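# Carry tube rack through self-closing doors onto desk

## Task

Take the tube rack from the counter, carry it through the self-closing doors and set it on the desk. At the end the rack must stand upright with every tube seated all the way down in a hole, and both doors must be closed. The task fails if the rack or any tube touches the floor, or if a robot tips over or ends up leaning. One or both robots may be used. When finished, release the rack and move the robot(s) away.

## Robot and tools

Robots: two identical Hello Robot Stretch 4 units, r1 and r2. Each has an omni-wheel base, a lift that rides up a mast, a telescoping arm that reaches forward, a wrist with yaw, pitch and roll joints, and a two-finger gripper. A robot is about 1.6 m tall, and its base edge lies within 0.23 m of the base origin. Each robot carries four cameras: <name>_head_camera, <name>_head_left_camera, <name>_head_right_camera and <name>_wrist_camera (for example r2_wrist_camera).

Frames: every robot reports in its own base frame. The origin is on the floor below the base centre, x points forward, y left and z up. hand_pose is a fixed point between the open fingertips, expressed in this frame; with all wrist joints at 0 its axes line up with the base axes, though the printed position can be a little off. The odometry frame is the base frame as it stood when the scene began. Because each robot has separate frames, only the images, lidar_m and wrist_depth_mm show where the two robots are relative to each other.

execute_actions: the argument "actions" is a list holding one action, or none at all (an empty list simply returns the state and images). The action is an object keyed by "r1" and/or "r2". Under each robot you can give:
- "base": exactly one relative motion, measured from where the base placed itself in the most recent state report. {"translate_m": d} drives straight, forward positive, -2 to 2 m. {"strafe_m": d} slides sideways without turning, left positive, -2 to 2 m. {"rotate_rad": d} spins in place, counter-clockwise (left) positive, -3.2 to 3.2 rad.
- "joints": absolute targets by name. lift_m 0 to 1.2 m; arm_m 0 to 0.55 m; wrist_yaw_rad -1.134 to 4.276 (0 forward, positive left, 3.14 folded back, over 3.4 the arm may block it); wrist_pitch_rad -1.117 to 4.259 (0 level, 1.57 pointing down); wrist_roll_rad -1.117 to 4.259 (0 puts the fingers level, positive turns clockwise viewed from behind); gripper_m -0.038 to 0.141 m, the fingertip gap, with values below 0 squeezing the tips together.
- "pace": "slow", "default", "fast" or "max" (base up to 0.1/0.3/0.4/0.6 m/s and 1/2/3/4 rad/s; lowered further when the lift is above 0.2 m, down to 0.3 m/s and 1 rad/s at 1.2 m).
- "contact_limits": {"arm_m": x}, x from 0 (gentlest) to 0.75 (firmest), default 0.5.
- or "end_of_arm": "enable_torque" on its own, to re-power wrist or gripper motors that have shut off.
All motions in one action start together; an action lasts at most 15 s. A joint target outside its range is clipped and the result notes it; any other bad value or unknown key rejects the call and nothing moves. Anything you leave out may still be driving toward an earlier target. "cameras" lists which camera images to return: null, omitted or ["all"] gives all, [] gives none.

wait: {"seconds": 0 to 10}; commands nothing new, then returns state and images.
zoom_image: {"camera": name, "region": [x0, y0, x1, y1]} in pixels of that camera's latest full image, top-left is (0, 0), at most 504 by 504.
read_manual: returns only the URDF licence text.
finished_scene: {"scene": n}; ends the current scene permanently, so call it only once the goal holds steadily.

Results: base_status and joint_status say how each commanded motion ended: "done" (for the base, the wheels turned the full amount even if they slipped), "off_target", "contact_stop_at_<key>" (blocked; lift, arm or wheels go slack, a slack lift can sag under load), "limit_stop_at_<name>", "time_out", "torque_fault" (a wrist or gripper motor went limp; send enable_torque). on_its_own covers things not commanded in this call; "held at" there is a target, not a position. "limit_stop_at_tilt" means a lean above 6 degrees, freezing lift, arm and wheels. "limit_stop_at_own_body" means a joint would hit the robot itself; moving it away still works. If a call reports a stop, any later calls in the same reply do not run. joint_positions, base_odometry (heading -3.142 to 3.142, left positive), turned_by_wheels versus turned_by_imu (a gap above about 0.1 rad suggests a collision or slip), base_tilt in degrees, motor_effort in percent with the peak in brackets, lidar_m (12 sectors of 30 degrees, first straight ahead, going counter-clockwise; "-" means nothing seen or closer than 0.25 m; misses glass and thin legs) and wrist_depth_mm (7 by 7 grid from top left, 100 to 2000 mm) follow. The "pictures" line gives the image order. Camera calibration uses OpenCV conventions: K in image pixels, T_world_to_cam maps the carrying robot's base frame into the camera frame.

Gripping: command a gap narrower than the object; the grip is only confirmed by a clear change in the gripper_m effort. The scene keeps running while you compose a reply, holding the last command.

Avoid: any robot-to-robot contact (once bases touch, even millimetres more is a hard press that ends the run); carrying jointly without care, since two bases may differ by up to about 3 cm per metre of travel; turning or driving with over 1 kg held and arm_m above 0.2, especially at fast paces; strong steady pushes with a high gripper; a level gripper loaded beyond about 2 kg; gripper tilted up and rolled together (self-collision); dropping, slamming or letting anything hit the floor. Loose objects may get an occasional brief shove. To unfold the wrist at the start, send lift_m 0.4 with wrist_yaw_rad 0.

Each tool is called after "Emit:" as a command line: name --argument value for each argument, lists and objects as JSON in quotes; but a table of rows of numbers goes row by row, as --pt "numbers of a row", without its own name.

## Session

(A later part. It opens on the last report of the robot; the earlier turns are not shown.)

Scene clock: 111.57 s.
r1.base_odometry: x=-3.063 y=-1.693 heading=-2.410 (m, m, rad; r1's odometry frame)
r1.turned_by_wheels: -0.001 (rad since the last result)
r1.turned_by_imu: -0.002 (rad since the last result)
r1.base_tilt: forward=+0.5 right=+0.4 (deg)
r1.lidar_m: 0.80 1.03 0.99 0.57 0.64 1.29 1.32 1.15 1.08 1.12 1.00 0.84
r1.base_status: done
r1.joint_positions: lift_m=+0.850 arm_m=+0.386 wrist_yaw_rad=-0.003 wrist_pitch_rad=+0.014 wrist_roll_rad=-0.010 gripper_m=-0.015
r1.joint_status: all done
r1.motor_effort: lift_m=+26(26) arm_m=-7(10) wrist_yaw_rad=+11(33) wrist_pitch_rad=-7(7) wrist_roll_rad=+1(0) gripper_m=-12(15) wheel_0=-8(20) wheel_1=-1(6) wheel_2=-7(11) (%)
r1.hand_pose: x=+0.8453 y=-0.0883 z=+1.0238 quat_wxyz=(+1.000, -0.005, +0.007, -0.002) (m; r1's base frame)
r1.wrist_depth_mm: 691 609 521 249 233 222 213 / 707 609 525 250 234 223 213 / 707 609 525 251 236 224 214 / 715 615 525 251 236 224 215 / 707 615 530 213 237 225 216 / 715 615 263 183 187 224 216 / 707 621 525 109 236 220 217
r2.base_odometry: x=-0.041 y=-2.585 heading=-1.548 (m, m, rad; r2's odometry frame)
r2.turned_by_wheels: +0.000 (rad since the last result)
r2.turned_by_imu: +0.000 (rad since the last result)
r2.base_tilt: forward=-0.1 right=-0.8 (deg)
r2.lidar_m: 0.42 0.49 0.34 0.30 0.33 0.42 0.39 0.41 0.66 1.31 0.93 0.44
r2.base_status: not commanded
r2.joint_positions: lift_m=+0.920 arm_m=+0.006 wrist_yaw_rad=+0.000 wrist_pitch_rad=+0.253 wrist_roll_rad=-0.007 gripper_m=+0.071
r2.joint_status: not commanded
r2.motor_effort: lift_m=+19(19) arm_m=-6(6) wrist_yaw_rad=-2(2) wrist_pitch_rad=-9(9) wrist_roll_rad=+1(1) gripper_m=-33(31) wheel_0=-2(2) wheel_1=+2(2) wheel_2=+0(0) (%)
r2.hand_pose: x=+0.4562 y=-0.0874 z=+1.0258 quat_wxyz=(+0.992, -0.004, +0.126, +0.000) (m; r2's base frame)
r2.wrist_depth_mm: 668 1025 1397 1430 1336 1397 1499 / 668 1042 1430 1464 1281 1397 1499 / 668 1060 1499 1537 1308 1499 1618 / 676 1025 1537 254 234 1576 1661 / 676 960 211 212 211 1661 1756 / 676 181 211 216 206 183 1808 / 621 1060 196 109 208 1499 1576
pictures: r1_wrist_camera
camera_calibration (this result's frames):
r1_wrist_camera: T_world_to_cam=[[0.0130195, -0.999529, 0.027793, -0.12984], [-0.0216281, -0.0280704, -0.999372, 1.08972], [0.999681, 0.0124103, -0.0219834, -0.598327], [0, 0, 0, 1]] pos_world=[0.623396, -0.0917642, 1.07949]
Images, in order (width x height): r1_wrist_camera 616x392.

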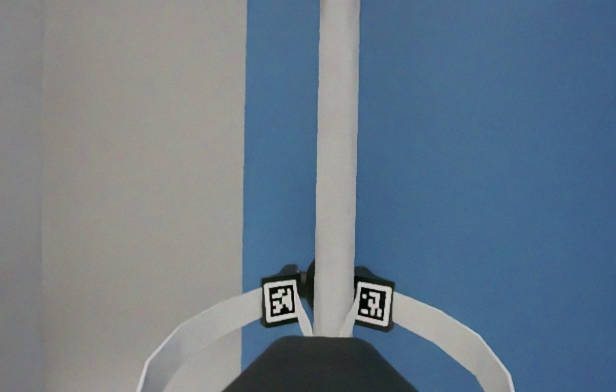

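Emit:
execute_actions --actions '[{"r1":{"base":{"translate_m":-0.34}}}]' --cameras '[]'

Emit:
execute_actions --actions '[{"r1":{"base":{"strafe_m":-0.06},"joints":{"arm_m":0.225}},"r2":{"base":{"translate_m":0.35}}}]' --cameras '[]'

Emit:
execute_actions --actions '[{"r1":{"base":{"strafe_m":-0.09},"joints":{"arm_m":0.08}},"r2":{"base":{"translate_m":0.35}}}]' --cameras '[]'

Emit:
execute_actions --actions '[{"r1":{"base":{"strafe_m":-0.07},"joints":{"arm_m":0.005}},"r2":{"base":{"rotate_rad":-0.4},"pace":"slow"}}]' --cameras '["r1_wrist_camera","r2_head_camera"]'

Scene clock: 117.27 s.
r1.base_odometry: x=-2.810 y=-1.466 heading=-2.413 (m, m, rad; r1's odometry frame)
r1.turned_by_wheels: -0.002 (rad since the last result)
r1.turned_by_imu: -0.001 (rad since the last result)
r1.base_tilt: forward=+0.4 right=+0.4 (deg)
r1.lidar_m: 0.79 1.22 0.61 0.66 0.83 0.98 1.02 0.97 0.91 0.96 1.29 0.90
r1.base_status: done
r1.joint_positions: lift_m=+0.850 arm_m=+0.386 wrist_yaw_rad=-0.010 wrist_pitch_rad=+0.014 wrist_roll_rad=-0.010 gripper_m=-0.015
r1.joint_status: not commanded
r1.on_its_own: wrist_yaw_rad is at rest, and its effort (+29) is outside its rest range (-13 to +13)
r1.motor_effort: lift_m=+26(26) arm_m=-7(7) wrist_yaw_rad=+29(28) wrist_pitch_rad=-7(7) wrist_roll_rad=+0(1) gripper_m=-10(15) wheel_0=-15(12) wheel_1=-8(10) wheel_2=-5(14) (%)
r1.hand_pose: x=+0.8447 y=-0.0902 z=+1.0238 quat_wxyz=(+1.000, -0.005, +0.007, -0.005) (m; r1's base frame)
r1.wrist_depth_mm: 904 1008 236 240 254 266 276 / 904 1008 236 242 255 267 278 / 904 1025 238 243 257 268 278 / 917 1025 239 244 257 270 281 / 917 1025 240 244 258 271 282 / 904 1025 237 186 185 273 283 / 931 1025 240 109 264 268 285
r2.base_odometry: x=-0.041 y=-2.585 heading=-1.548 (m, m, rad; r2's odometry frame)
r2.turned_by_wheels: +0.000 (rad since the last result)
r2.turned_by_imu: +0.001 (rad since the last result)
r2.base_tilt: forward=-0.1 right=-0.8 (deg)
r2.lidar_m: 0.42 0.50 0.33 0.31 0.32 0.42 0.41 0.41 0.66 1.32 0.74 0.44
r2.base_status: not commanded
r2.joint_positions: lift_m=+0.920 arm_m=+0.006 wrist_yaw_rad=+0.000 wrist_pitch_rad=+0.253 wrist_roll_rad=-0.007 gripper_m=+0.071
r2.joint_status: not commanded
r2.motor_effort: lift_m=+19(19) arm_m=-5(5) wrist_yaw_rad=-2(2) wrist_pitch_rad=-9(9) wrist_roll_rad=+1(1) gripper_m=-33(33) wheel_0=-2(3) wheel_1=+3(3) wheel_2=+0(0) (%)
r2.hand_pose: x=+0.4562 y=-0.0874 z=+1.0258 quat_wxyz=(+0.992, -0.004, +0.126, +0.000) (m; r2's base frame)
r2.wrist_depth_mm: 668 1008 1366 1397 - 1118 1430 / 676 1025 1464 1430 - 1160 1464 / 668 1025 1537 1537 1078 1042 1499 / 676 1042 1618 254 232 1430 1661 / 676 976 211 211 212 1537 1756 / 668 181 211 217 206 183 1863 / 621 1060 196 109 209 1499 1618
pictures: none
No camera images: the call's "cameras" was empty. Leave "cameras" out to get every camera's image.

Scene clock: 119.90 s.
r1.base_odometry: x=-2.850 y=-1.421 heading=-2.413 (m, m, rad; r1's odometry frame)
r1.turned_by_wheels: -0.001 (rad since the last result)
r1.turned_by_imu: +0.000 (rad since the last result)
r1.base_tilt: forward=+0.6 right=+0.4 (deg)
r1.lidar_m: 0.65 0.68 0.66 0.65 1.09 1.03 1.02 0.93 0.86 0.90 1.19 0.78
r1.base_status: done
r1.joint_positions: lift_m=+0.850 arm_m=+0.227 wrist_yaw_rad=-0.009 wrist_pitch_rad=+0.014 wrist_roll_rad=-0.010 gripper_m=-0.015
r1.joint_status: all done
r1.on_its_own: wrist_yaw_rad is at rest, and its effort (+27) is outside its rest range (-13 to +13)
r1.motor_effort: lift_m=+26(26) arm_m=-9(12) wrist_yaw_rad=+27(28) wrist_pitch_rad=-5(7) wrist_roll_rad=+1(2) gripper_m=-14(15) wheel_0=-9(13) wheel_1=-4(15) wheel_2=+0(5) (%)
r1.hand_pose: x=+0.6851 y=-0.0901 z=+1.0238 quat_wxyz=(+1.000, -0.005, +0.007, -0.005) (m; r1's base frame)
r1.wrist_depth_mm: 1025 1160 222 236 268 301 336 / 1025 1160 223 237 271 303 338 / 1008 1160 224 239 271 304 340 / 1025 1182 225 240 273 306 342 / 1025 1182 226 238 274 307 345 / 1042 1182 219 186 185 310 349 / 1060 1205 226 109 283 298 351
r2.base_odometry: x=-0.033 y=-2.935 heading=-1.548 (m, m, rad; r2's odometry frame)
r2.turned_by_wheels: +0.000 (rad since the last result)
r2.turned_by_imu: +0.001 (rad since the last result)
r2.base_tilt: forward=-0.1 right=-0.8 (deg)
r2.lidar_m: 0.42 0.50 0.36 0.32 0.34 0.48 0.75 0.76 1.13 0.66 0.64 0.45
r2.base_status: done
r2.joint_positions: lift_m=+0.920 arm_m=+0.006 wrist_yaw_rad=+0.000 wrist_pitch_rad=+0.253 wrist_roll_rad=-0.007 gripper_m=+0.071
r2.joint_status: not commanded
r2.motor_effort: lift_m=+19(19) arm_m=-5(6) wrist_yaw_rad=-1(2) wrist_pitch_rad=-10(10) wrist_roll_rad=+1(1) gripper_m=-32(33) wheel_0=+4(10) wheel_1=+2(8) wheel_2=+0(11) (%)
r2.hand_pose: x=+0.4562 y=-0.0874 z=+1.0258 quat_wxyz=(+0.992, -0.004, +0.126, +0.000) (m; r2's base frame)
r2.wrist_depth_mm: 699 1060 1098 1118 - - - / 699 1098 1138 1138 - - - / 699 1078 1182 1160 - - - / 699 1098 1205 254 233 - 1281 / 691 1008 211 211 211 - 1336 / 707 181 211 217 206 183 707 / 654 1078 196 109 208 1537 1464
pictures: none
No camera images: the call's "cameras" was empty. Leave "cameras" out to get every camera's image.

Scene clock: 122.53 s.
r1.base_odometry: x=-2.910 y=-1.354 heading=-2.415 (m, m, rad; r1's odometry frame)
r1.turned_by_wheels: -0.001 (rad since the last result)
r1.turned_by_imu: -0.001 (rad since the last result)
r1.base_tilt: forward=+0.4 right=+0.4 (deg)
r1.lidar_m: 0.48 0.79 0.71 1.34 1.15 1.06 1.03 0.84 0.79 0.81 1.10 0.64
r1.base_status: done
r1.joint_positions: lift_m=+0.850 arm_m=+0.082 wrist_yaw_rad=-0.010 wrist_pitch_rad=+0.015 wrist_roll_rad=-0.010 gripper_m=-0.015
r1.joint_status: all done
r1.on_its_own: wrist_yaw_rad is at rest, and its effort (+29) is outside its rest range (-13 to +13)
r1.motor_effort: lift_m=+26(26) arm_m=-11(16) wrist_yaw_rad=+29(28) wrist_pitch_rad=-11(10) wrist_roll_rad=+1(2) gripper_m=-16(17) wheel_0=-12(11) wheel_1=-4(15) wheel_2=+0(1) (%)
r1.hand_pose: x=+0.5404 y=-0.0902 z=+1.0235 quat_wxyz=(+1.000, -0.005, +0.007, -0.005) (m; r1's base frame)
r1.wrist_depth_mm: 1160 1308 211 235 291 362 459 / 1160 1281 212 236 294 364 462 / 1160 1281 213 237 296 368 466 / 1182 1281 215 239 298 370 473 / 1160 1308 216 235 300 375 477 / 1182 1308 204 186 184 377 488 / 1182 1308 214 109 315 343 492
r2.base_odometry: x=-0.024 y=-3.285 heading=-1.547 (m, m, rad; r2's odometry frame)
r2.turned_by_wheels: +0.000 (rad since the last result)
r2.turned_by_imu: +0.001 (rad since the last result)
r2.base_tilt: forward=-0.1 right=-0.8 (deg)
r2.lidar_m: 0.42 0.54 0.38 0.34 0.38 0.48 1.09 1.20 0.79 0.70 0.75 0.43
r2.base_status: done
r2.joint_positions: lift_m=+0.920 arm_m=+0.006 wrist_yaw_rad=+0.000 wrist_pitch_rad=+0.253 wrist_roll_rad=-0.007 gripper_m=+0.071
r2.joint_status: not commanded
r2.motor_effort: lift_m=+19(19) arm_m=-5(5) wrist_yaw_rad=-2(2) wrist_pitch_rad=-11(10) wrist_roll_rad=+1(1) gripper_m=-33(34) wheel_0=+4(8) wheel_1=+3(8) wheel_2=-1(12) (%)
r2.hand_pose: x=+0.4562 y=-0.0874 z=+1.0258 quat_wxyz=(+0.992, -0.004, +0.126, +0.000) (m; r2's base frame)
r2.wrist_depth_mm: 715 778 778 788 - - - / 723 798 820 820 - - - / 732 842 866 854 - - - / 723 878 866 254 233 - - / 715 917 211 211 211 - - / 723 182 211 213 206 184 - / 668 1008 197 109 208 1464 1576
pictures: none
No camera images: the call's "cameras" was empty. Leave "cameras" out to get every camera's image.

Scene clock: 124.07 s.
r1.base_odometry: x=-2.957 y=-1.302 heading=-2.415 (m, m, rad; r1's odometry frame)
r1.turned_by_wheels: -0.001 (rad since the last result)
r1.turned_by_imu: -0.023 (rad since the last result)
r1.base_tilt: forward=+0.6 right=+0.2 (deg)
r1.lidar_m: 0.40 0.74 0.75 1.35 1.18 1.10 1.04 0.80 0.71 0.74 0.99 0.44
r1.base_status: done
r1.joint_positions: lift_m=+0.850 arm_m=+0.007 wrist_yaw_rad=-0.005 wrist_pitch_rad=+0.015 wrist_roll_rad=-0.010 gripper_m=-0.015
r1.joint_status: all done
r1.on_its_own: wrist_yaw_rad is at rest, and its effort (+16) is outside its rest range (-13 to +13)
r1.motor_effort: lift_m=+26(26) arm_m=-11(16) wrist_yaw_rad=+16(33) wrist_pitch_rad=-10(11) wrist_roll_rad=+4(5) gripper_m=-15(19) wheel_0=-7(15) wheel_1=-3(15) wheel_2=+2(2) (%)
r1.hand_pose: x=+0.4659 y=-0.0889 z=+1.0234 quat_wxyz=(+1.000, -0.005, +0.008, -0.002) (m; r1's base frame)
r1.wrist_depth_mm: 1255 196 209 238 322 442 661 / 1255 195 211 241 324 449 668 / 1255 195 211 242 325 452 699 / 1281 195 213 243 330 455 723 / 1281 195 214 238 332 462 732 / 1281 196 199 187 183 466 723 / 1281 198 211 109 355 407 741
r2.base_odometry: x=-0.024 y=-3.285 heading=-1.946 (m, m, rad; r2's odometry frame)
r2.turned_by_wheels: -0.399 (rad since the last result)
r2.turned_by_imu: -0.399 (rad since the last result)
r2.base_tilt: forward=-0.1 right=-0.8 (deg)
r2.lidar_m: 0.42 1.07 0.48 0.37 0.35 0.39 0.56 1.09 1.27 0.78 0.75 0.46
r2.base_status: done
r2.joint_positions: lift_m=+0.920 arm_m=+0.006 wrist_yaw_rad=+0.000 wrist_pitch_rad=+0.253 wrist_roll_rad=-0.007 gripper_m=+0.071
r2.joint_status: not commanded
r2.motor_effort: lift_m=+19(19) arm_m=-5(6) wrist_yaw_rad=-1(1) wrist_pitch_rad=-10(8) wrist_roll_rad=+1(1) gripper_m=-33(32) wheel_0=+4(9) wheel_1=+4(9) wheel_2=+4(9) (%)
r2.hand_pose: x=+0.4562 y=-0.0874 z=+1.0258 quat_wxyz=(+0.992, -0.004, +0.126, +0.000) (m; r2's base frame)
r2.wrist_depth_mm: 715 759 - - - 878 627 / 732 778 - - - 891 627 / 768 820 - - 1308 866 634 / 788 854 - - 208 891 640 / 820 878 211 211 211 878 640 / 842 181 211 213 206 183 634 / 866 960 196 109 208 891 640
pictures: r1_wrist_camera, r2_head_camera
camera_calibration (this result's frames):
r1_wrist_camera: T_world_to_cam=[[0.0112345, -0.999542, 0.0280899, -0.124889], [-0.0229412, -0.028342, -0.999335, 1.08169], [0.999674, 0.0105826, -0.0232491, -0.217884], [0, 0, 0, 1]] pos_world=[0.244031, -0.0918687, 1.07941]
Images, in order (width x height): r1_wrist_camera 616x392, r2_head_camera 420x560.

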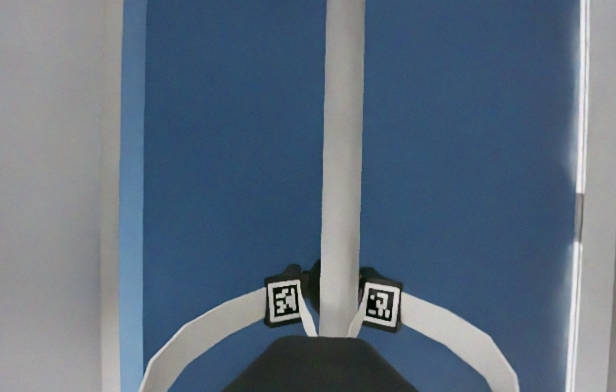

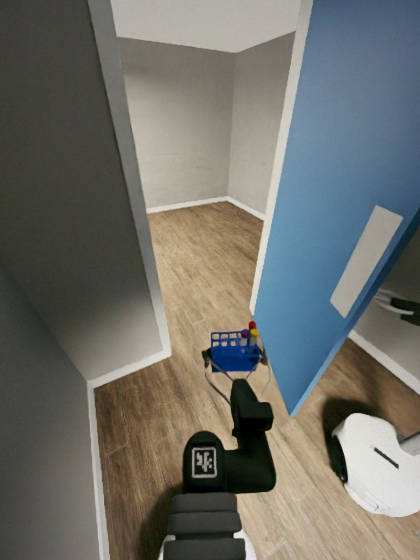

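Emit:
execute_actions --actions '[{"r2":{"base":{"strafe_m":-0.11}}}]' --cameras '[]'

Emit:
execute_actions --actions '[{"r2":{"base":{"translate_m":1.45}}}]' --cameras '["r2_head_left_camera"]'

Scene clock: 127.23 s.
r1.base_odometry: x=-2.957 y=-1.302 heading=-2.415 (m, m, rad; r1's odometry frame)
r1.turned_by_wheels: +0.000 (rad since the last result)
r1.turned_by_imu: +0.000 (rad since the last result)
r1.base_tilt: forward=+0.5 right=+0.2 (deg)
r1.lidar_m: 0.37 0.61 0.65 0.82 1.17 1.07 1.05 0.78 0.72 0.75 1.01 0.44
r1.base_status: not commanded
r1.joint_positions: lift_m=+0.850 arm_m=+0.007 wrist_yaw_rad=-0.005 wrist_pitch_rad=+0.015 wrist_roll_rad=-0.010 gripper_m=-0.015
r1.joint_status: not commanded
r1.on_its_own: wrist_yaw_rad is at rest, and its effort (+14) is outside its rest range (-13 to +13)
r1.motor_effort: lift_m=+26(26) arm_m=-11(11) wrist_yaw_rad=+14(15) wrist_pitch_rad=-11(11) wrist_roll_rad=+3(1) gripper_m=-19(16) wheel_0=-7(7) wheel_1=-3(3) wheel_2=+1(2) (%)
r1.hand_pose: x=+0.4659 y=-0.0889 z=+1.0234 quat_wxyz=(+1.000, -0.005, +0.008, -0.002) (m; r1's base frame)
r1.wrist_depth_mm: 1281 196 208 238 322 442 661 / 1255 195 211 240 325 445 668 / 1255 195 212 242 327 452 707 / 1255 195 213 244 330 459 723 / 1281 195 214 238 332 462 741 / 1281 196 200 187 183 469 732 / 1308 198 211 109 353 404 732
r2.base_odometry: x=-0.127 y=-3.245 heading=-1.946 (m, m, rad; r2's odometry frame)
r2.turned_by_wheels: +0.000 (rad since the last result)
r2.turned_by_imu: +0.001 (rad since the last result)
r2.base_tilt: forward=-0.1 right=-0.9 (deg)
r2.lidar_m: 0.41 1.11 0.62 0.47 0.45 0.49 0.72 1.03 1.20 0.71 0.64 0.46
r2.base_status: done
r2.joint_positions: lift_m=+0.920 arm_m=+0.006 wrist_yaw_rad=+0.000 wrist_pitch_rad=+0.253 wrist_roll_rad=-0.007 gripper_m=+0.071
r2.joint_status: not commanded
r2.motor_effort: lift_m=+19(19) arm_m=-5(5) wrist_yaw_rad=-1(1) wrist_pitch_rad=-10(9) wrist_roll_rad=+1(1) gripper_m=-34(31) wheel_0=+3(9) wheel_1=+0(11) wheel_2=+0(3) (%)
r2.hand_pose: x=+0.4562 y=-0.0874 z=+1.0258 quat_wxyz=(+0.992, -0.004, +0.126, +0.000) (m; r2's base frame)
r2.wrist_depth_mm: 759 - - - 1205 691 508 / 768 - - - 1205 691 496 / 798 - - - 976 683 500 / 831 - - - 233 691 500 / 854 931 211 211 210 691 500 / 891 181 210 216 205 184 496 / 891 1008 196 109 208 699 508
pictures: none
No camera images: the call's "cameras" was empty. Leave "cameras" out to get every camera's image.

Scene clock: 133.53 s.
r1.base_odometry: x=-2.957 y=-1.302 heading=-2.415 (m, m, rad; r1's odometry frame)
r1.turned_by_wheels: +0.000 (rad since the last result)
r1.turned_by_imu: +0.001 (rad since the last result)
r1.base_tilt: forward=+0.7 right=+0.3 (deg)
r1.lidar_m: 0.39 1.41 1.34 1.36 1.18 1.10 1.05 0.78 0.74 0.74 0.98 0.45
r1.base_status: not commanded
r1.joint_positions: lift_m=+0.850 arm_m=+0.007 wrist_yaw_rad=-0.005 wrist_pitch_rad=+0.015 wrist_roll_rad=-0.010 gripper_m=-0.015
r1.joint_status: not commanded
r1.on_its_own: wrist_yaw_rad is at rest, and its effort (+16) is outside its rest range (-13 to +13)
r1.motor_effort: lift_m=+26(26) arm_m=-11(11) wrist_yaw_rad=+16(15) wrist_pitch_rad=-12(10) wrist_roll_rad=+1(3) gripper_m=-14(16) wheel_0=-7(7) wheel_1=-3(3) wheel_2=+2(2) (%)
r1.hand_pose: x=+0.4659 y=-0.0888 z=+1.0234 quat_wxyz=(+1.000, -0.005, +0.008, -0.002) (m; r1's base frame)
r1.wrist_depth_mm: 1281 196 208 238 322 442 661 / 1255 195 211 240 324 445 668 / 1255 195 211 242 327 452 707 / 1281 195 213 244 329 459 715 / 1281 195 214 237 332 462 732 / 1281 196 200 187 183 469 723 / 1308 198 211 109 355 407 741
r2.base_odometry: x=-0.658 y=-4.594 heading=-1.946 (m, m, rad; r2's odometry frame)
r2.turned_by_wheels: +0.000 (rad since the last result)
r2.turned_by_imu: +0.003 (rad since the last result)
r2.base_tilt: forward=-0.2 right=-0.8 (deg)
r2.lidar_m: 0.41 3.09 2.69 2.07 0.47 1.19 1.72 0.57 0.37 0.34 0.35 0.46
r2.base_status: done
r2.joint_positions: lift_m=+0.920 arm_m=+0.006 wrist_yaw_rad=+0.000 wrist_pitch_rad=+0.253 wrist_roll_rad=-0.007 gripper_m=+0.071
r2.joint_status: not commanded
r2.motor_effort: lift_m=+19(19) arm_m=-5(5) wrist_yaw_rad=-1(2) wrist_pitch_rad=-9(5) wrist_roll_rad=+1(1) gripper_m=-32(32) wheel_0=+3(8) wheel_1=+2(6) wheel_2=-2(11) (%)
r2.hand_pose: x=+0.4562 y=-0.0874 z=+1.0258 quat_wxyz=(+0.992, -0.004, +0.126, +0.000) (m; r2's base frame)
r2.wrist_depth_mm: - - - - - - 1618 / - - - - - - 1708 / - - - - - - 1756 / - - - 253 234 - 1708 / - - 211 212 211 - 1708 / 1808 181 211 214 207 183 1756 / 1499 1537 196 109 208 1537 1576
pictures: r2_head_left_camera
Images, in order (width x height): r2_head_left_camera 420x672.

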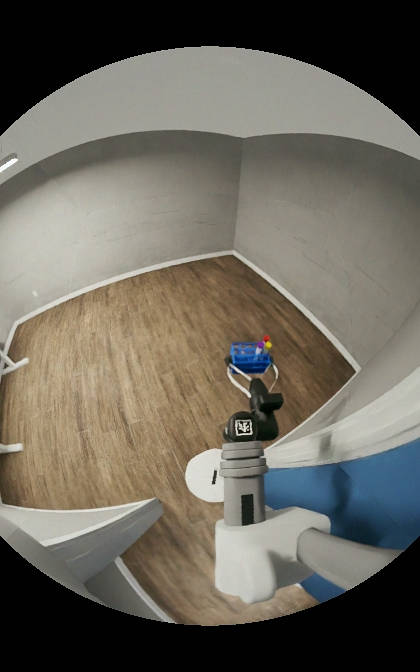

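Emit:
execute_actions --actions '[{"r2":{"base":{"rotate_rad":1.2},"pace":"slow"}}]' --cameras '[]'

Emit:
execute_actions --actions '[{"r1":{"joints":{"gripper_m":0.1}},"r2":{"base":{"translate_m":1.6}}}]' --cameras '["r2_head_camera","r1_head_camera","r2_wrist_camera"]'

Scene clock: 137.63 s.
r1.base_odometry: x=-2.957 y=-1.302 heading=-2.415 (m, m, rad; r1's odometry frame)
r1.turned_by_wheels: +0.000 (rad since the last result)
r1.turned_by_imu: +0.001 (rad since the last result)
r1.base_tilt: forward=+0.4 right=+0.3 (deg)
r1.lidar_m: 0.41 1.43 1.33 1.36 1.18 1.08 1.04 0.78 0.73 0.74 0.97 0.44
r1.base_status: not commanded
r1.joint_positions: lift_m=+0.850 arm_m=+0.007 wrist_yaw_rad=-0.005 wrist_pitch_rad=+0.015 wrist_roll_rad=-0.010 gripper_m=-0.015
r1.joint_status: not commanded
r1.on_its_own: wrist_yaw_rad is at rest, and its effort (+14) is outside its rest range (-13 to +13)
r1.motor_effort: lift_m=+26(26) arm_m=-11(11) wrist_yaw_rad=+14(14) wrist_pitch_rad=-11(10) wrist_roll_rad=+5(1) gripper_m=-16(13) wheel_0=-7(7) wheel_1=-3(3) wheel_2=+2(2) (%)
r1.hand_pose: x=+0.4659 y=-0.0888 z=+1.0234 quat_wxyz=(+1.000, -0.005, +0.008, -0.002) (m; r1's base frame)
r1.wrist_depth_mm: 1255 196 209 238 322 439 661 / 1255 195 211 241 324 445 676 / 1255 195 211 241 327 452 707 / 1281 195 213 244 329 455 723 / 1281 195 213 238 332 462 732 / 1281 196 200 187 183 469 723 / 1308 198 211 109 353 404 741
r2.base_odometry: x=-0.658 y=-4.594 heading=-0.747 (m, m, rad; r2's odometry frame)
r2.turned_by_wheels: +1.199 (rad since the last result)
r2.turned_by_imu: +1.201 (rad since the last result)
r2.base_tilt: forward=-0.1 right=-0.8 (deg)
r2.lidar_m: 0.43 2.03 0.46 1.25 2.10 0.46 0.37 0.32 0.37 2.29 3.11 0.46
r2.base_status: done
r2.joint_positions: lift_m=+0.920 arm_m=+0.006 wrist_yaw_rad=+0.000 wrist_pitch_rad=+0.253 wrist_roll_rad=-0.007 gripper_m=+0.071
r2.joint_status: not commanded
r2.motor_effort: lift_m=+19(19) arm_m=-6(6) wrist_yaw_rad=-1(2) wrist_pitch_rad=-9(9) wrist_roll_rad=+1(1) gripper_m=-32(33) wheel_0=-5(10) wheel_1=-5(6) wheel_2=-5(10) (%)
r2.hand_pose: x=+0.4562 y=-0.0874 z=+1.0258 quat_wxyz=(+0.992, -0.004, +0.126, +0.000) (m; r2's base frame)
r2.wrist_depth_mm: - - - - - - - / - - - - - - - / - - - - - - - / - - - 254 235 - - / - - 211 211 211 - - / 1921 181 211 216 206 183 - / 1499 1499 196 109 208 1537 1537
pictures: none
No camera images: the call's "cameras" was empty. Leave "cameras" out to get every camera's image.

Scene clock: 144.47 s.
r1.base_odometry: x=-2.957 y=-1.302 heading=-2.415 (m, m, rad; r1's odometry frame)
r1.turned_by_wheels: +0.000 (rad since the last result)
r1.turned_by_imu: +0.002 (rad since the last result)
r1.base_tilt: forward=+0.3 right=+0.4 (deg)
r1.lidar_m: 1.20 1.43 1.32 1.36 1.16 1.11 1.05 0.80 0.72 0.75 0.98 1.16
r1.base_status: not commanded
r1.joint_positions: lift_m=+0.850 arm_m=+0.006 wrist_yaw_rad=+0.000 wrist_pitch_rad=+0.014 wrist_roll_rad=-0.010 gripper_m=+0.100
r1.joint_status: all done
r1.motor_effort: lift_m=+26(26) arm_m=-7(11) wrist_yaw_rad=-1(17) wrist_pitch_rad=-7(10) wrist_roll_rad=+1(4) gripper_m=+0(14) wheel_0=-2(7) wheel_1=-3(3) wheel_2=+2(2) (%)
r1.hand_pose: x=+0.4655 y=-0.0874 z=+1.0238 quat_wxyz=(+1.000, -0.005, +0.007, +0.000) (m; r1's base frame)
r1.wrist_depth_mm: 1255 1397 1205 1060 946 854 788 / 1255 1397 1205 1042 946 854 788 / 1255 1397 1182 1042 960 866 788 / 1255 1397 1229 1060 946 854 788 / 1255 1397 1138 1078 946 866 798 / 1281 1397 199 1042 917 842 809 / 1308 1397 1229 109 931 854 798
r2.base_odometry: x=+0.517 y=-5.680 heading=-0.747 (m, m, rad; r2's odometry frame)
r2.turned_by_wheels: +0.000 (rad since the last result)
r2.turned_by_imu: +0.003 (rad since the last result)
r2.base_tilt: forward=-0.1 right=-0.8 (deg)
r2.lidar_m: 0.41 0.85 0.85 0.99 1.18 1.18 1.47 2.24 3.08 2.29 1.93 0.43
r2.base_status: done
r2.joint_positions: lift_m=+0.920 arm_m=+0.006 wrist_yaw_rad=+0.000 wrist_pitch_rad=+0.253 wrist_roll_rad=-0.007 gripper_m=+0.071
r2.joint_status: not commanded
r2.motor_effort: lift_m=+19(19) arm_m=-5(6) wrist_yaw_rad=-2(2) wrist_pitch_rad=-10(9) wrist_roll_rad=+0(1) gripper_m=-32(32) wheel_0=+4(10) wheel_1=+3(7) wheel_2=-3(11) (%)
r2.hand_pose: x=+0.4562 y=-0.0874 z=+1.0258 quat_wxyz=(+0.992, -0.004, +0.126, +0.000) (m; r2's base frame)
r2.wrist_depth_mm: 1255 1430 1708 - 1756 1537 1308 / 1229 1464 1756 - 1808 1537 1397 / 1138 1205 1661 - 1756 1576 1397 / 750 1205 1808 254 234 1618 1464 / 1366 1499 211 211 211 1661 1464 / 1366 181 211 214 206 183 1499 / 1397 1499 196 108 208 1499 1499
pictures: r1_head_camera, r2_head_camera, r2_wrist_camera
camera_calibration (this result's frames):
r2_wrist_camera: T_world_to_cam=[[-0.00089592, -0.999854, 0.0170513, -0.107997], [-0.273956, -0.0161536, -0.961607, 1.16151], [0.961742, -0.00553283, -0.273901, 0.0680154], [0, 0, 0, 1]] pos_world=[0.252692, -0.0888424, 1.13738]
Images, in order (width x height): r1_head_camera 420x560, r2_head_camera 420x560, r2_wrist_camera 616x392.

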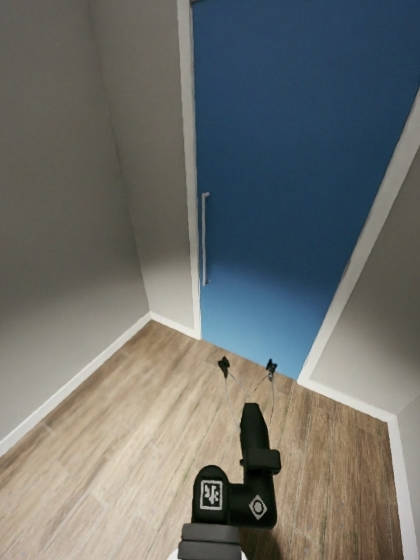

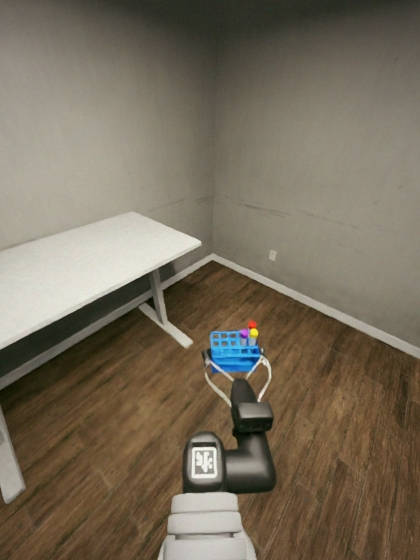

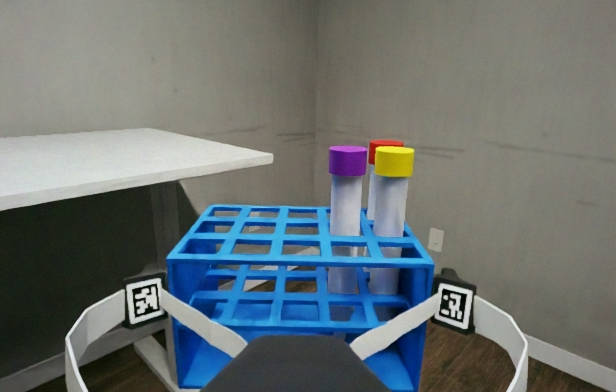

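Emit:
execute_actions --actions '[{"r2":{"base":{"rotate_rad":0.75},"joints":{"lift_m":0.95},"pace":"slow"}}]' --cameras '[]'

Emit:
execute_actions --actions '[{"r2":{"base":{"translate_m":0.35},"joints":{"arm_m":0.28}}}]' --cameras '["r2_head_camera"]'

Scene clock: 148.03 s.
r1.base_odometry: x=-2.957 y=-1.302 heading=-2.415 (m, m, rad; r1's odometry frame)
r1.turned_by_wheels: +0.000 (rad since the last result)
r1.turned_by_imu: +0.001 (rad since the last result)
r1.base_tilt: forward=+0.4 right=+0.2 (deg)
r1.lidar_m: 1.20 1.41 1.33 1.36 1.19 1.10 1.04 0.80 0.73 0.76 0.98 1.14
r1.base_status: not commanded
r1.joint_positions: lift_m=+0.850 arm_m=+0.006 wrist_yaw_rad=+0.000 wrist_pitch_rad=+0.014 wrist_roll_rad=-0.010 gripper_m=+0.100
r1.joint_status: not commanded
r1.motor_effort: lift_m=+26(26) arm_m=-7(7) wrist_yaw_rad=-3(1) wrist_pitch_rad=-7(7) wrist_roll_rad=+0(0) gripper_m=-1(3) wheel_0=-1(2) wheel_1=-3(3) wheel_2=+2(1) (%)
r1.hand_pose: x=+0.4655 y=-0.0874 z=+1.0238 quat_wxyz=(+1.000, -0.005, +0.007, +0.000) (m; r1's base frame)
r1.wrist_depth_mm: 1255 1366 1182 1060 946 854 798 / 1229 1366 1182 1060 946 854 798 / 1281 1397 1182 1060 946 854 788 / 1255 1397 1205 1060 946 866 788 / 1255 1397 1138 1060 946 854 798 / 1281 1397 199 1060 917 842 798 / 1308 1397 1229 109 931 854 809
r2.base_odometry: x=+0.517 y=-5.680 heading=+0.003 (m, m, rad; r2's odometry frame)
r2.turned_by_wheels: +0.749 (rad since the last result)
r2.turned_by_imu: +0.751 (rad since the last result)
r2.base_tilt: forward=-0.1 right=-0.8 (deg)
r2.lidar_m: 0.43 0.87 1.24 1.17 1.21 1.70 3.10 2.98 2.04 1.92 1.98 0.47
r2.base_status: done
r2.joint_positions: lift_m=+0.950 arm_m=+0.006 wrist_yaw_rad=+0.000 wrist_pitch_rad=+0.253 wrist_roll_rad=-0.007 gripper_m=+0.071
r2.joint_status: all done
r2.motor_effort: lift_m=+20(21) arm_m=-5(6) wrist_yaw_rad=-2(3) wrist_pitch_rad=-10(8) wrist_roll_rad=+1(1) gripper_m=-31(32) wheel_0=-5(5) wheel_1=-3(7) wheel_2=-5(7) (%)
r2.hand_pose: x=+0.4562 y=-0.0874 z=+1.0557 quat_wxyz=(+0.992, -0.004, +0.126, +0.001) (m; r2's base frame)
r2.wrist_depth_mm: 1229 1255 1255 1308 1308 1336 1336 / 1281 1281 1308 1336 1336 1397 1397 / 1336 1336 1336 1366 1397 1430 1464 / 707 715 732 255 237 759 788 / 1464 1464 211 211 211 1576 1618 / 1576 180 211 217 206 183 1708 / 1537 1537 196 109 208 1281 1661
pictures: none
No camera images: the call's "cameras" was empty. Leave "cameras" out to get every camera's image.

Scene clock: 150.67 s.
r1.base_odometry: x=-2.957 y=-1.302 heading=-2.415 (m, m, rad; r1's odometry frame)
r1.turned_by_wheels: +0.000 (rad since the last result)
r1.turned_by_imu: +0.000 (rad since the last result)
r1.base_tilt: forward=+0.4 right=+0.4 (deg)
r1.lidar_m: 1.21 1.41 1.32 1.37 1.20 1.12 1.03 0.79 0.72 0.75 0.99 1.16
r1.base_status: not commanded
r1.joint_positions: lift_m=+0.850 arm_m=+0.006 wrist_yaw_rad=+0.000 wrist_pitch_rad=+0.014 wrist_roll_rad=-0.010 gripper_m=+0.100
r1.joint_status: not commanded
r1.motor_effort: lift_m=+26(26) arm_m=-7(7) wrist_yaw_rad=+0(2) wrist_pitch_rad=-6(8) wrist_roll_rad=+4(1) gripper_m=+0(0) wheel_0=-2(2) wheel_1=-3(3) wheel_2=+2(2) (%)
r1.hand_pose: x=+0.4655 y=-0.0874 z=+1.0238 quat_wxyz=(+1.000, -0.005, +0.007, +0.000) (m; r1's base frame)
r1.wrist_depth_mm: 1229 1366 1182 1060 946 854 798 / 1255 1397 1205 1042 946 854 788 / 1281 1366 1182 1060 946 866 788 / 1255 1397 1205 1060 946 854 788 / 1255 1366 1138 1078 946 866 798 / 1255 1397 199 1042 917 842 788 / 1281 1397 1229 109 931 854 798
r2.base_odometry: x=+0.867 y=-5.679 heading=+0.003 (m, m, rad; r2's odometry frame)
r2.turned_by_wheels: +0.000 (rad since the last result)
r2.turned_by_imu: +0.002 (rad since the last result)
r2.base_tilt: forward=-0.1 right=-0.8 (deg)
r2.lidar_m: 0.50 0.54 0.70 1.19 1.24 1.71 3.47 2.93 2.04 1.90 0.79 0.55
r2.base_status: done
r2.joint_positions: lift_m=+0.950 arm_m=+0.279 wrist_yaw_rad=+0.000 wrist_pitch_rad=+0.253 wrist_roll_rad=-0.007 gripper_m=+0.071
r2.joint_status: all done
r2.motor_effort: lift_m=+20(20) arm_m=+6(5) wrist_yaw_rad=-3(1) wrist_pitch_rad=-9(9) wrist_roll_rad=+1(1) gripper_m=-31(30) wheel_0=+4(9) wheel_1=+3(7) wheel_2=-2(12) (%)
r2.hand_pose: x=+0.7292 y=-0.0874 z=+1.0558 quat_wxyz=(+0.992, -0.004, +0.126, +0.001) (m; r2's base frame)
r2.wrist_depth_mm: 699 715 723 723 732 741 759 / 732 732 750 759 768 778 788 / 750 778 778 788 798 820 831 / 707 715 723 615 233 741 778 / 477 484 211 211 210 508 512 / 359 181 211 218 206 184 377 / 281 291 196 109 208 290 303
pictures: r2_head_camera
Images, in order (width x height): r2_head_camera 420x560.

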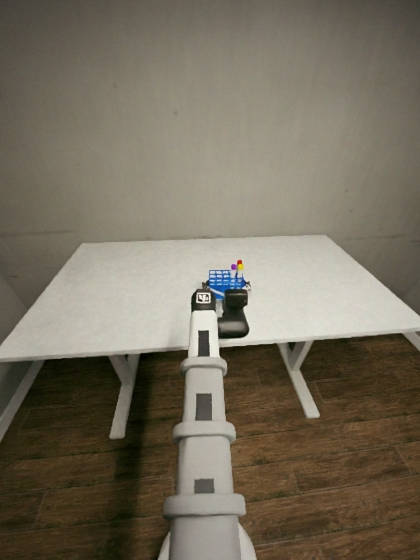

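Gap ≈0.053 m.

Emit:
execute_actions --actions '[{"r2":{"joints":{"lift_m":0.898},"pace":"slow"}}]' --cameras '[]'

Emit:
execute_actions --actions '[{"r2":{"joints":{"gripper_m":0.141}}}]' --cameras '[]'

Emit:
execute_actions --actions '[{"r2":{"base":{"translate_m":-0.25},"joints":{"arm_m":0.005}}}]' --cameras '["r1_head_left_camera","r2_wrist_camera"]'

Scene clock: 154.40 s.
r1.base_odometry: x=-2.957 y=-1.302 heading=-2.415 (m, m, rad; r1's odometry frame)
r1.turned_by_wheels: +0.000 (rad since the last result)
r1.turned_by_imu: +0.001 (rad since the last result)
r1.base_tilt: forward=+0.4 right=+0.5 (deg)
r1.lidar_m: 1.21 1.43 1.32 1.36 1.19 1.10 1.05 0.77 0.73 0.74 0.98 1.17
r1.base_status: not commanded
r1.joint_positions: lift_m=+0.850 arm_m=+0.006 wrist_yaw_rad=+0.000 wrist_pitch_rad=+0.014 wrist_roll_rad=-0.010 gripper_m=+0.100
r1.joint_status: not commanded
r1.motor_effort: lift_m=+26(26) arm_m=-7(7) wrist_yaw_rad=+1(1) wrist_pitch_rad=-8(6) wrist_roll_rad=+1(2) gripper_m=-2(2) wheel_0=-2(2) wheel_1=-2(3) wheel_2=+2(1) (%)
r1.hand_pose: x=+0.4655 y=-0.0874 z=+1.0238 quat_wxyz=(+1.000, -0.005, +0.007, +0.000) (m; r1's base frame)
r1.wrist_depth_mm: 1255 1366 1205 1060 946 866 798 / 1229 1366 1205 1060 946 866 788 / 1255 1366 1205 1060 946 866 788 / 1281 1397 1205 1060 960 866 788 / 1281 1397 1138 1060 960 866 788 / 1255 1397 199 1060 917 842 809 / 1281 1397 1229 109 931 854 798
r2.base_odometry: x=+0.867 y=-5.679 heading=+0.003 (m, m, rad; r2's odometry frame)
r2.turned_by_wheels: +0.000 (rad since the last result)
r2.turned_by_imu: +0.001 (rad since the last result)
r2.base_tilt: forward=-0.1 right=-0.8 (deg)
r2.lidar_m: 0.49 0.52 0.69 1.19 1.23 1.73 3.48 2.94 2.01 1.90 0.78 0.55
r2.base_status: not commanded
r2.joint_positions: lift_m=+0.898 arm_m=+0.279 wrist_yaw_rad=+0.000 wrist_pitch_rad=+0.253 wrist_roll_rad=-0.007 gripper_m=+0.071
r2.joint_status: all done
r2.motor_effort: lift_m=+15(21) arm_m=+6(6) wrist_yaw_rad=-2(2) wrist_pitch_rad=-9(7) wrist_roll_rad=+2(1) gripper_m=-32(32) wheel_0=+4(5) wheel_1=+3(3) wheel_2=-2(2) (%)
r2.hand_pose: x=+0.7292 y=-0.0874 z=+1.0042 quat_wxyz=(+0.992, -0.004, +0.126, +0.001) (m; r2's base frame)
r2.wrist_depth_mm: 699 715 723 723 732 750 759 / 723 732 750 750 768 788 778 / 750 768 778 778 788 809 820 / 530 539 549 255 234 574 585 / 364 364 211 212 211 382 387 / 274 181 211 217 206 183 289 / 212 221 197 109 207 220 229
pictures: none
No camera images: the call's "cameras" was empty. Leave "cameras" out to get every camera's image.

Scene clock: 156.13 s.
r1.base_odometry: x=-2.957 y=-1.302 heading=-2.415 (m, m, rad; r1's odometry frame)
r1.turned_by_wheels: +0.000 (rad since the last result)
r1.turned_by_imu: +0.000 (rad since the last result)
r1.base_tilt: forward=+0.3 right=+0.3 (deg)
r1.lidar_m: 1.18 1.41 1.33 1.36 1.18 1.10 1.06 0.78 0.74 0.74 1.00 1.17
r1.base_status: not commanded
r1.joint_positions: lift_m=+0.850 arm_m=+0.006 wrist_yaw_rad=+0.000 wrist_pitch_rad=+0.014 wrist_roll_rad=-0.010 gripper_m=+0.100
r1.joint_status: not commanded
r1.motor_effort: lift_m=+26(26) arm_m=-7(7) wrist_yaw_rad=+0(0) wrist_pitch_rad=-7(7) wrist_roll_rad=+4(2) gripper_m=+3(1) wheel_0=-2(2) wheel_1=-3(3) wheel_2=+2(2) (%)
r1.hand_pose: x=+0.4655 y=-0.0874 z=+1.0238 quat_wxyz=(+1.000, -0.005, +0.007, +0.000) (m; r1's base frame)
r1.wrist_depth_mm: 1255 1397 1182 1060 946 854 788 / 1255 1366 1205 1060 960 854 798 / 1255 1366 1205 1078 946 866 788 / 1255 1397 1182 1060 960 866 798 / 1281 1397 1138 1060 946 854 798 / 1281 1397 199 1060 917 854 809 / 1281 1397 1255 109 931 854 798
r2.base_odometry: x=+0.867 y=-5.679 heading=+0.003 (m, m, rad; r2's odometry frame)
r2.turned_by_wheels: +0.000 (rad since the last result)
r2.turned_by_imu: +0.000 (rad since the last result)
r2.base_tilt: forward=-0.1 right=-0.8 (deg)
r2.lidar_m: 0.51 0.51 0.70 1.19 1.23 1.77 3.44 2.95 2.00 1.90 0.77 0.55
r2.base_status: not commanded
r2.joint_positions: lift_m=+0.898 arm_m=+0.279 wrist_yaw_rad=+0.000 wrist_pitch_rad=+0.252 wrist_roll_rad=-0.007 gripper_m=+0.141
r2.joint_status: all done
r2.motor_effort: lift_m=+15(15) arm_m=+6(6) wrist_yaw_rad=-1(1) wrist_pitch_rad=-8(10) wrist_roll_rad=+0(1) gripper_m=-1(33) wheel_0=+4(4) wheel_1=+3(3) wheel_2=-2(2) (%)
r2.hand_pose: x=+0.7293 y=-0.0874 z=+1.0044 quat_wxyz=(+0.992, -0.004, +0.126, +0.001) (m; r2's base frame)
r2.wrist_depth_mm: 699 707 715 723 732 750 759 / 723 723 750 759 768 788 798 / 750 778 778 798 809 809 831 / 535 544 554 271 249 585 603 / 364 366 242 235 226 384 389 / 276 252 212 228 211 262 289 / 220 222 220 109 224 228 230
pictures: none
No camera images: the call's "cameras" was empty. Leave "cameras" out to get every camera's image.

Scene clock: 158.43 s.
r1.base_odometry: x=-2.957 y=-1.302 heading=-2.415 (m, m, rad; r1's odometry frame)
r1.turned_by_wheels: +0.000 (rad since the last result)
r1.turned_by_imu: +0.000 (rad since the last result)
r1.base_tilt: forward=+0.5 right=+0.3 (deg)
r1.lidar_m: 1.20 1.42 1.33 1.36 1.17 1.11 1.04 0.78 0.73 0.74 1.00 1.16
r1.base_status: not commanded
r1.joint_positions: lift_m=+0.850 arm_m=+0.006 wrist_yaw_rad=+0.000 wrist_pitch_rad=+0.014 wrist_roll_rad=-0.010 gripper_m=+0.100
r1.joint_status: not commanded
r1.motor_effort: lift_m=+26(26) arm_m=-7(7) wrist_yaw_rad=-1(0) wrist_pitch_rad=-7(7) wrist_roll_rad=+1(2) gripper_m=+1(0) wheel_0=-2(2) wheel_1=-2(3) wheel_2=+2(2) (%)
r1.hand_pose: x=+0.4655 y=-0.0874 z=+1.0238 quat_wxyz=(+1.000, -0.005, +0.007, +0.000) (m; r1's base frame)
r1.wrist_depth_mm: 1255 1366 1182 1060 946 854 798 / 1255 1397 1205 1060 946 866 798 / 1255 1397 1205 1060 946 854 788 / 1255 1397 1205 1078 960 854 798 / 1255 1397 1138 1060 946 866 798 / 1281 1397 199 1060 917 842 798 / 1308 1397 1229 109 946 866 788
r2.base_odometry: x=+0.617 y=-5.680 heading=+0.002 (m, m, rad; r2's odometry frame)
r2.turned_by_wheels: +0.000 (rad since the last result)
r2.turned_by_imu: +0.000 (rad since the last result)
r2.base_tilt: forward=-0.1 right=-0.9 (deg)
r2.lidar_m: 0.75 0.77 1.26 1.19 1.20 1.70 3.21 2.97 2.03 1.92 1.17 0.79
r2.base_status: done
r2.joint_positions: lift_m=+0.898 arm_m=+0.006 wrist_yaw_rad=+0.000 wrist_pitch_rad=+0.252 wrist_roll_rad=-0.007 gripper_m=+0.141
r2.joint_status: all done
r2.motor_effort: lift_m=+15(16) arm_m=-6(8) wrist_yaw_rad=-1(2) wrist_pitch_rad=-6(7) wrist_roll_rad=+1(1) gripper_m=+2(0) wheel_0=-5(2) wheel_1=-3(7) wheel_2=+3(11) (%)
r2.hand_pose: x=+0.4563 y=-0.0874 z=+1.0044 quat_wxyz=(+0.992, -0.004, +0.126, +0.000) (m; r2's base frame)
r2.wrist_depth_mm: 1160 1160 1182 1182 1281 1229 1205 / 1182 1229 1229 1229 1308 1281 1281 / 1060 1060 1098 809 1160 1229 1336 / 597 603 621 634 647 654 668 / 1366 1366 1430 1430 1430 1430 1537 / 1397 1430 1430 1499 1499 1008 1537 / 1397 1464 1499 109 1537 1397 1537
pictures: r1_head_left_camera, r2_wrist_camera
camera_calibration (this result's frames):
r2_wrist_camera: T_world_to_cam=[[-0.00105877, -0.999854, 0.0170475, -0.107594], [-0.273001, -0.0161109, -0.961879, 1.14078], [0.962013, -0.00567239, -0.272944, 0.0609395], [0, 0, 0, 1]] pos_world=[0.252696, -0.0888535, 1.11576]
Images, in order (width x height): r1_head_left_camera 420x672, r2_wrist_camera 616x392.

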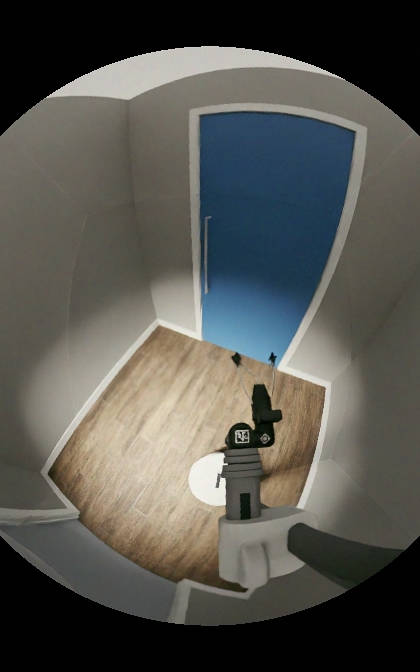

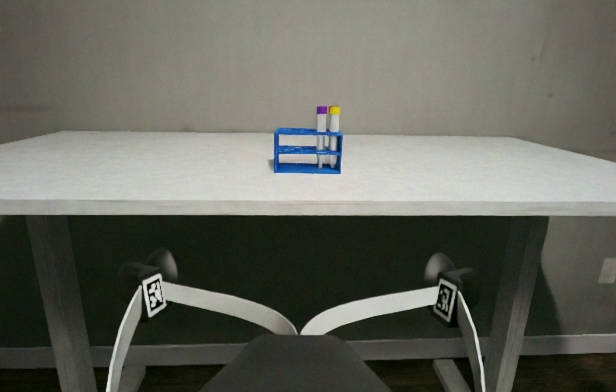

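Emit:
finished_scene --scene 2

The scene is finished: the task was done.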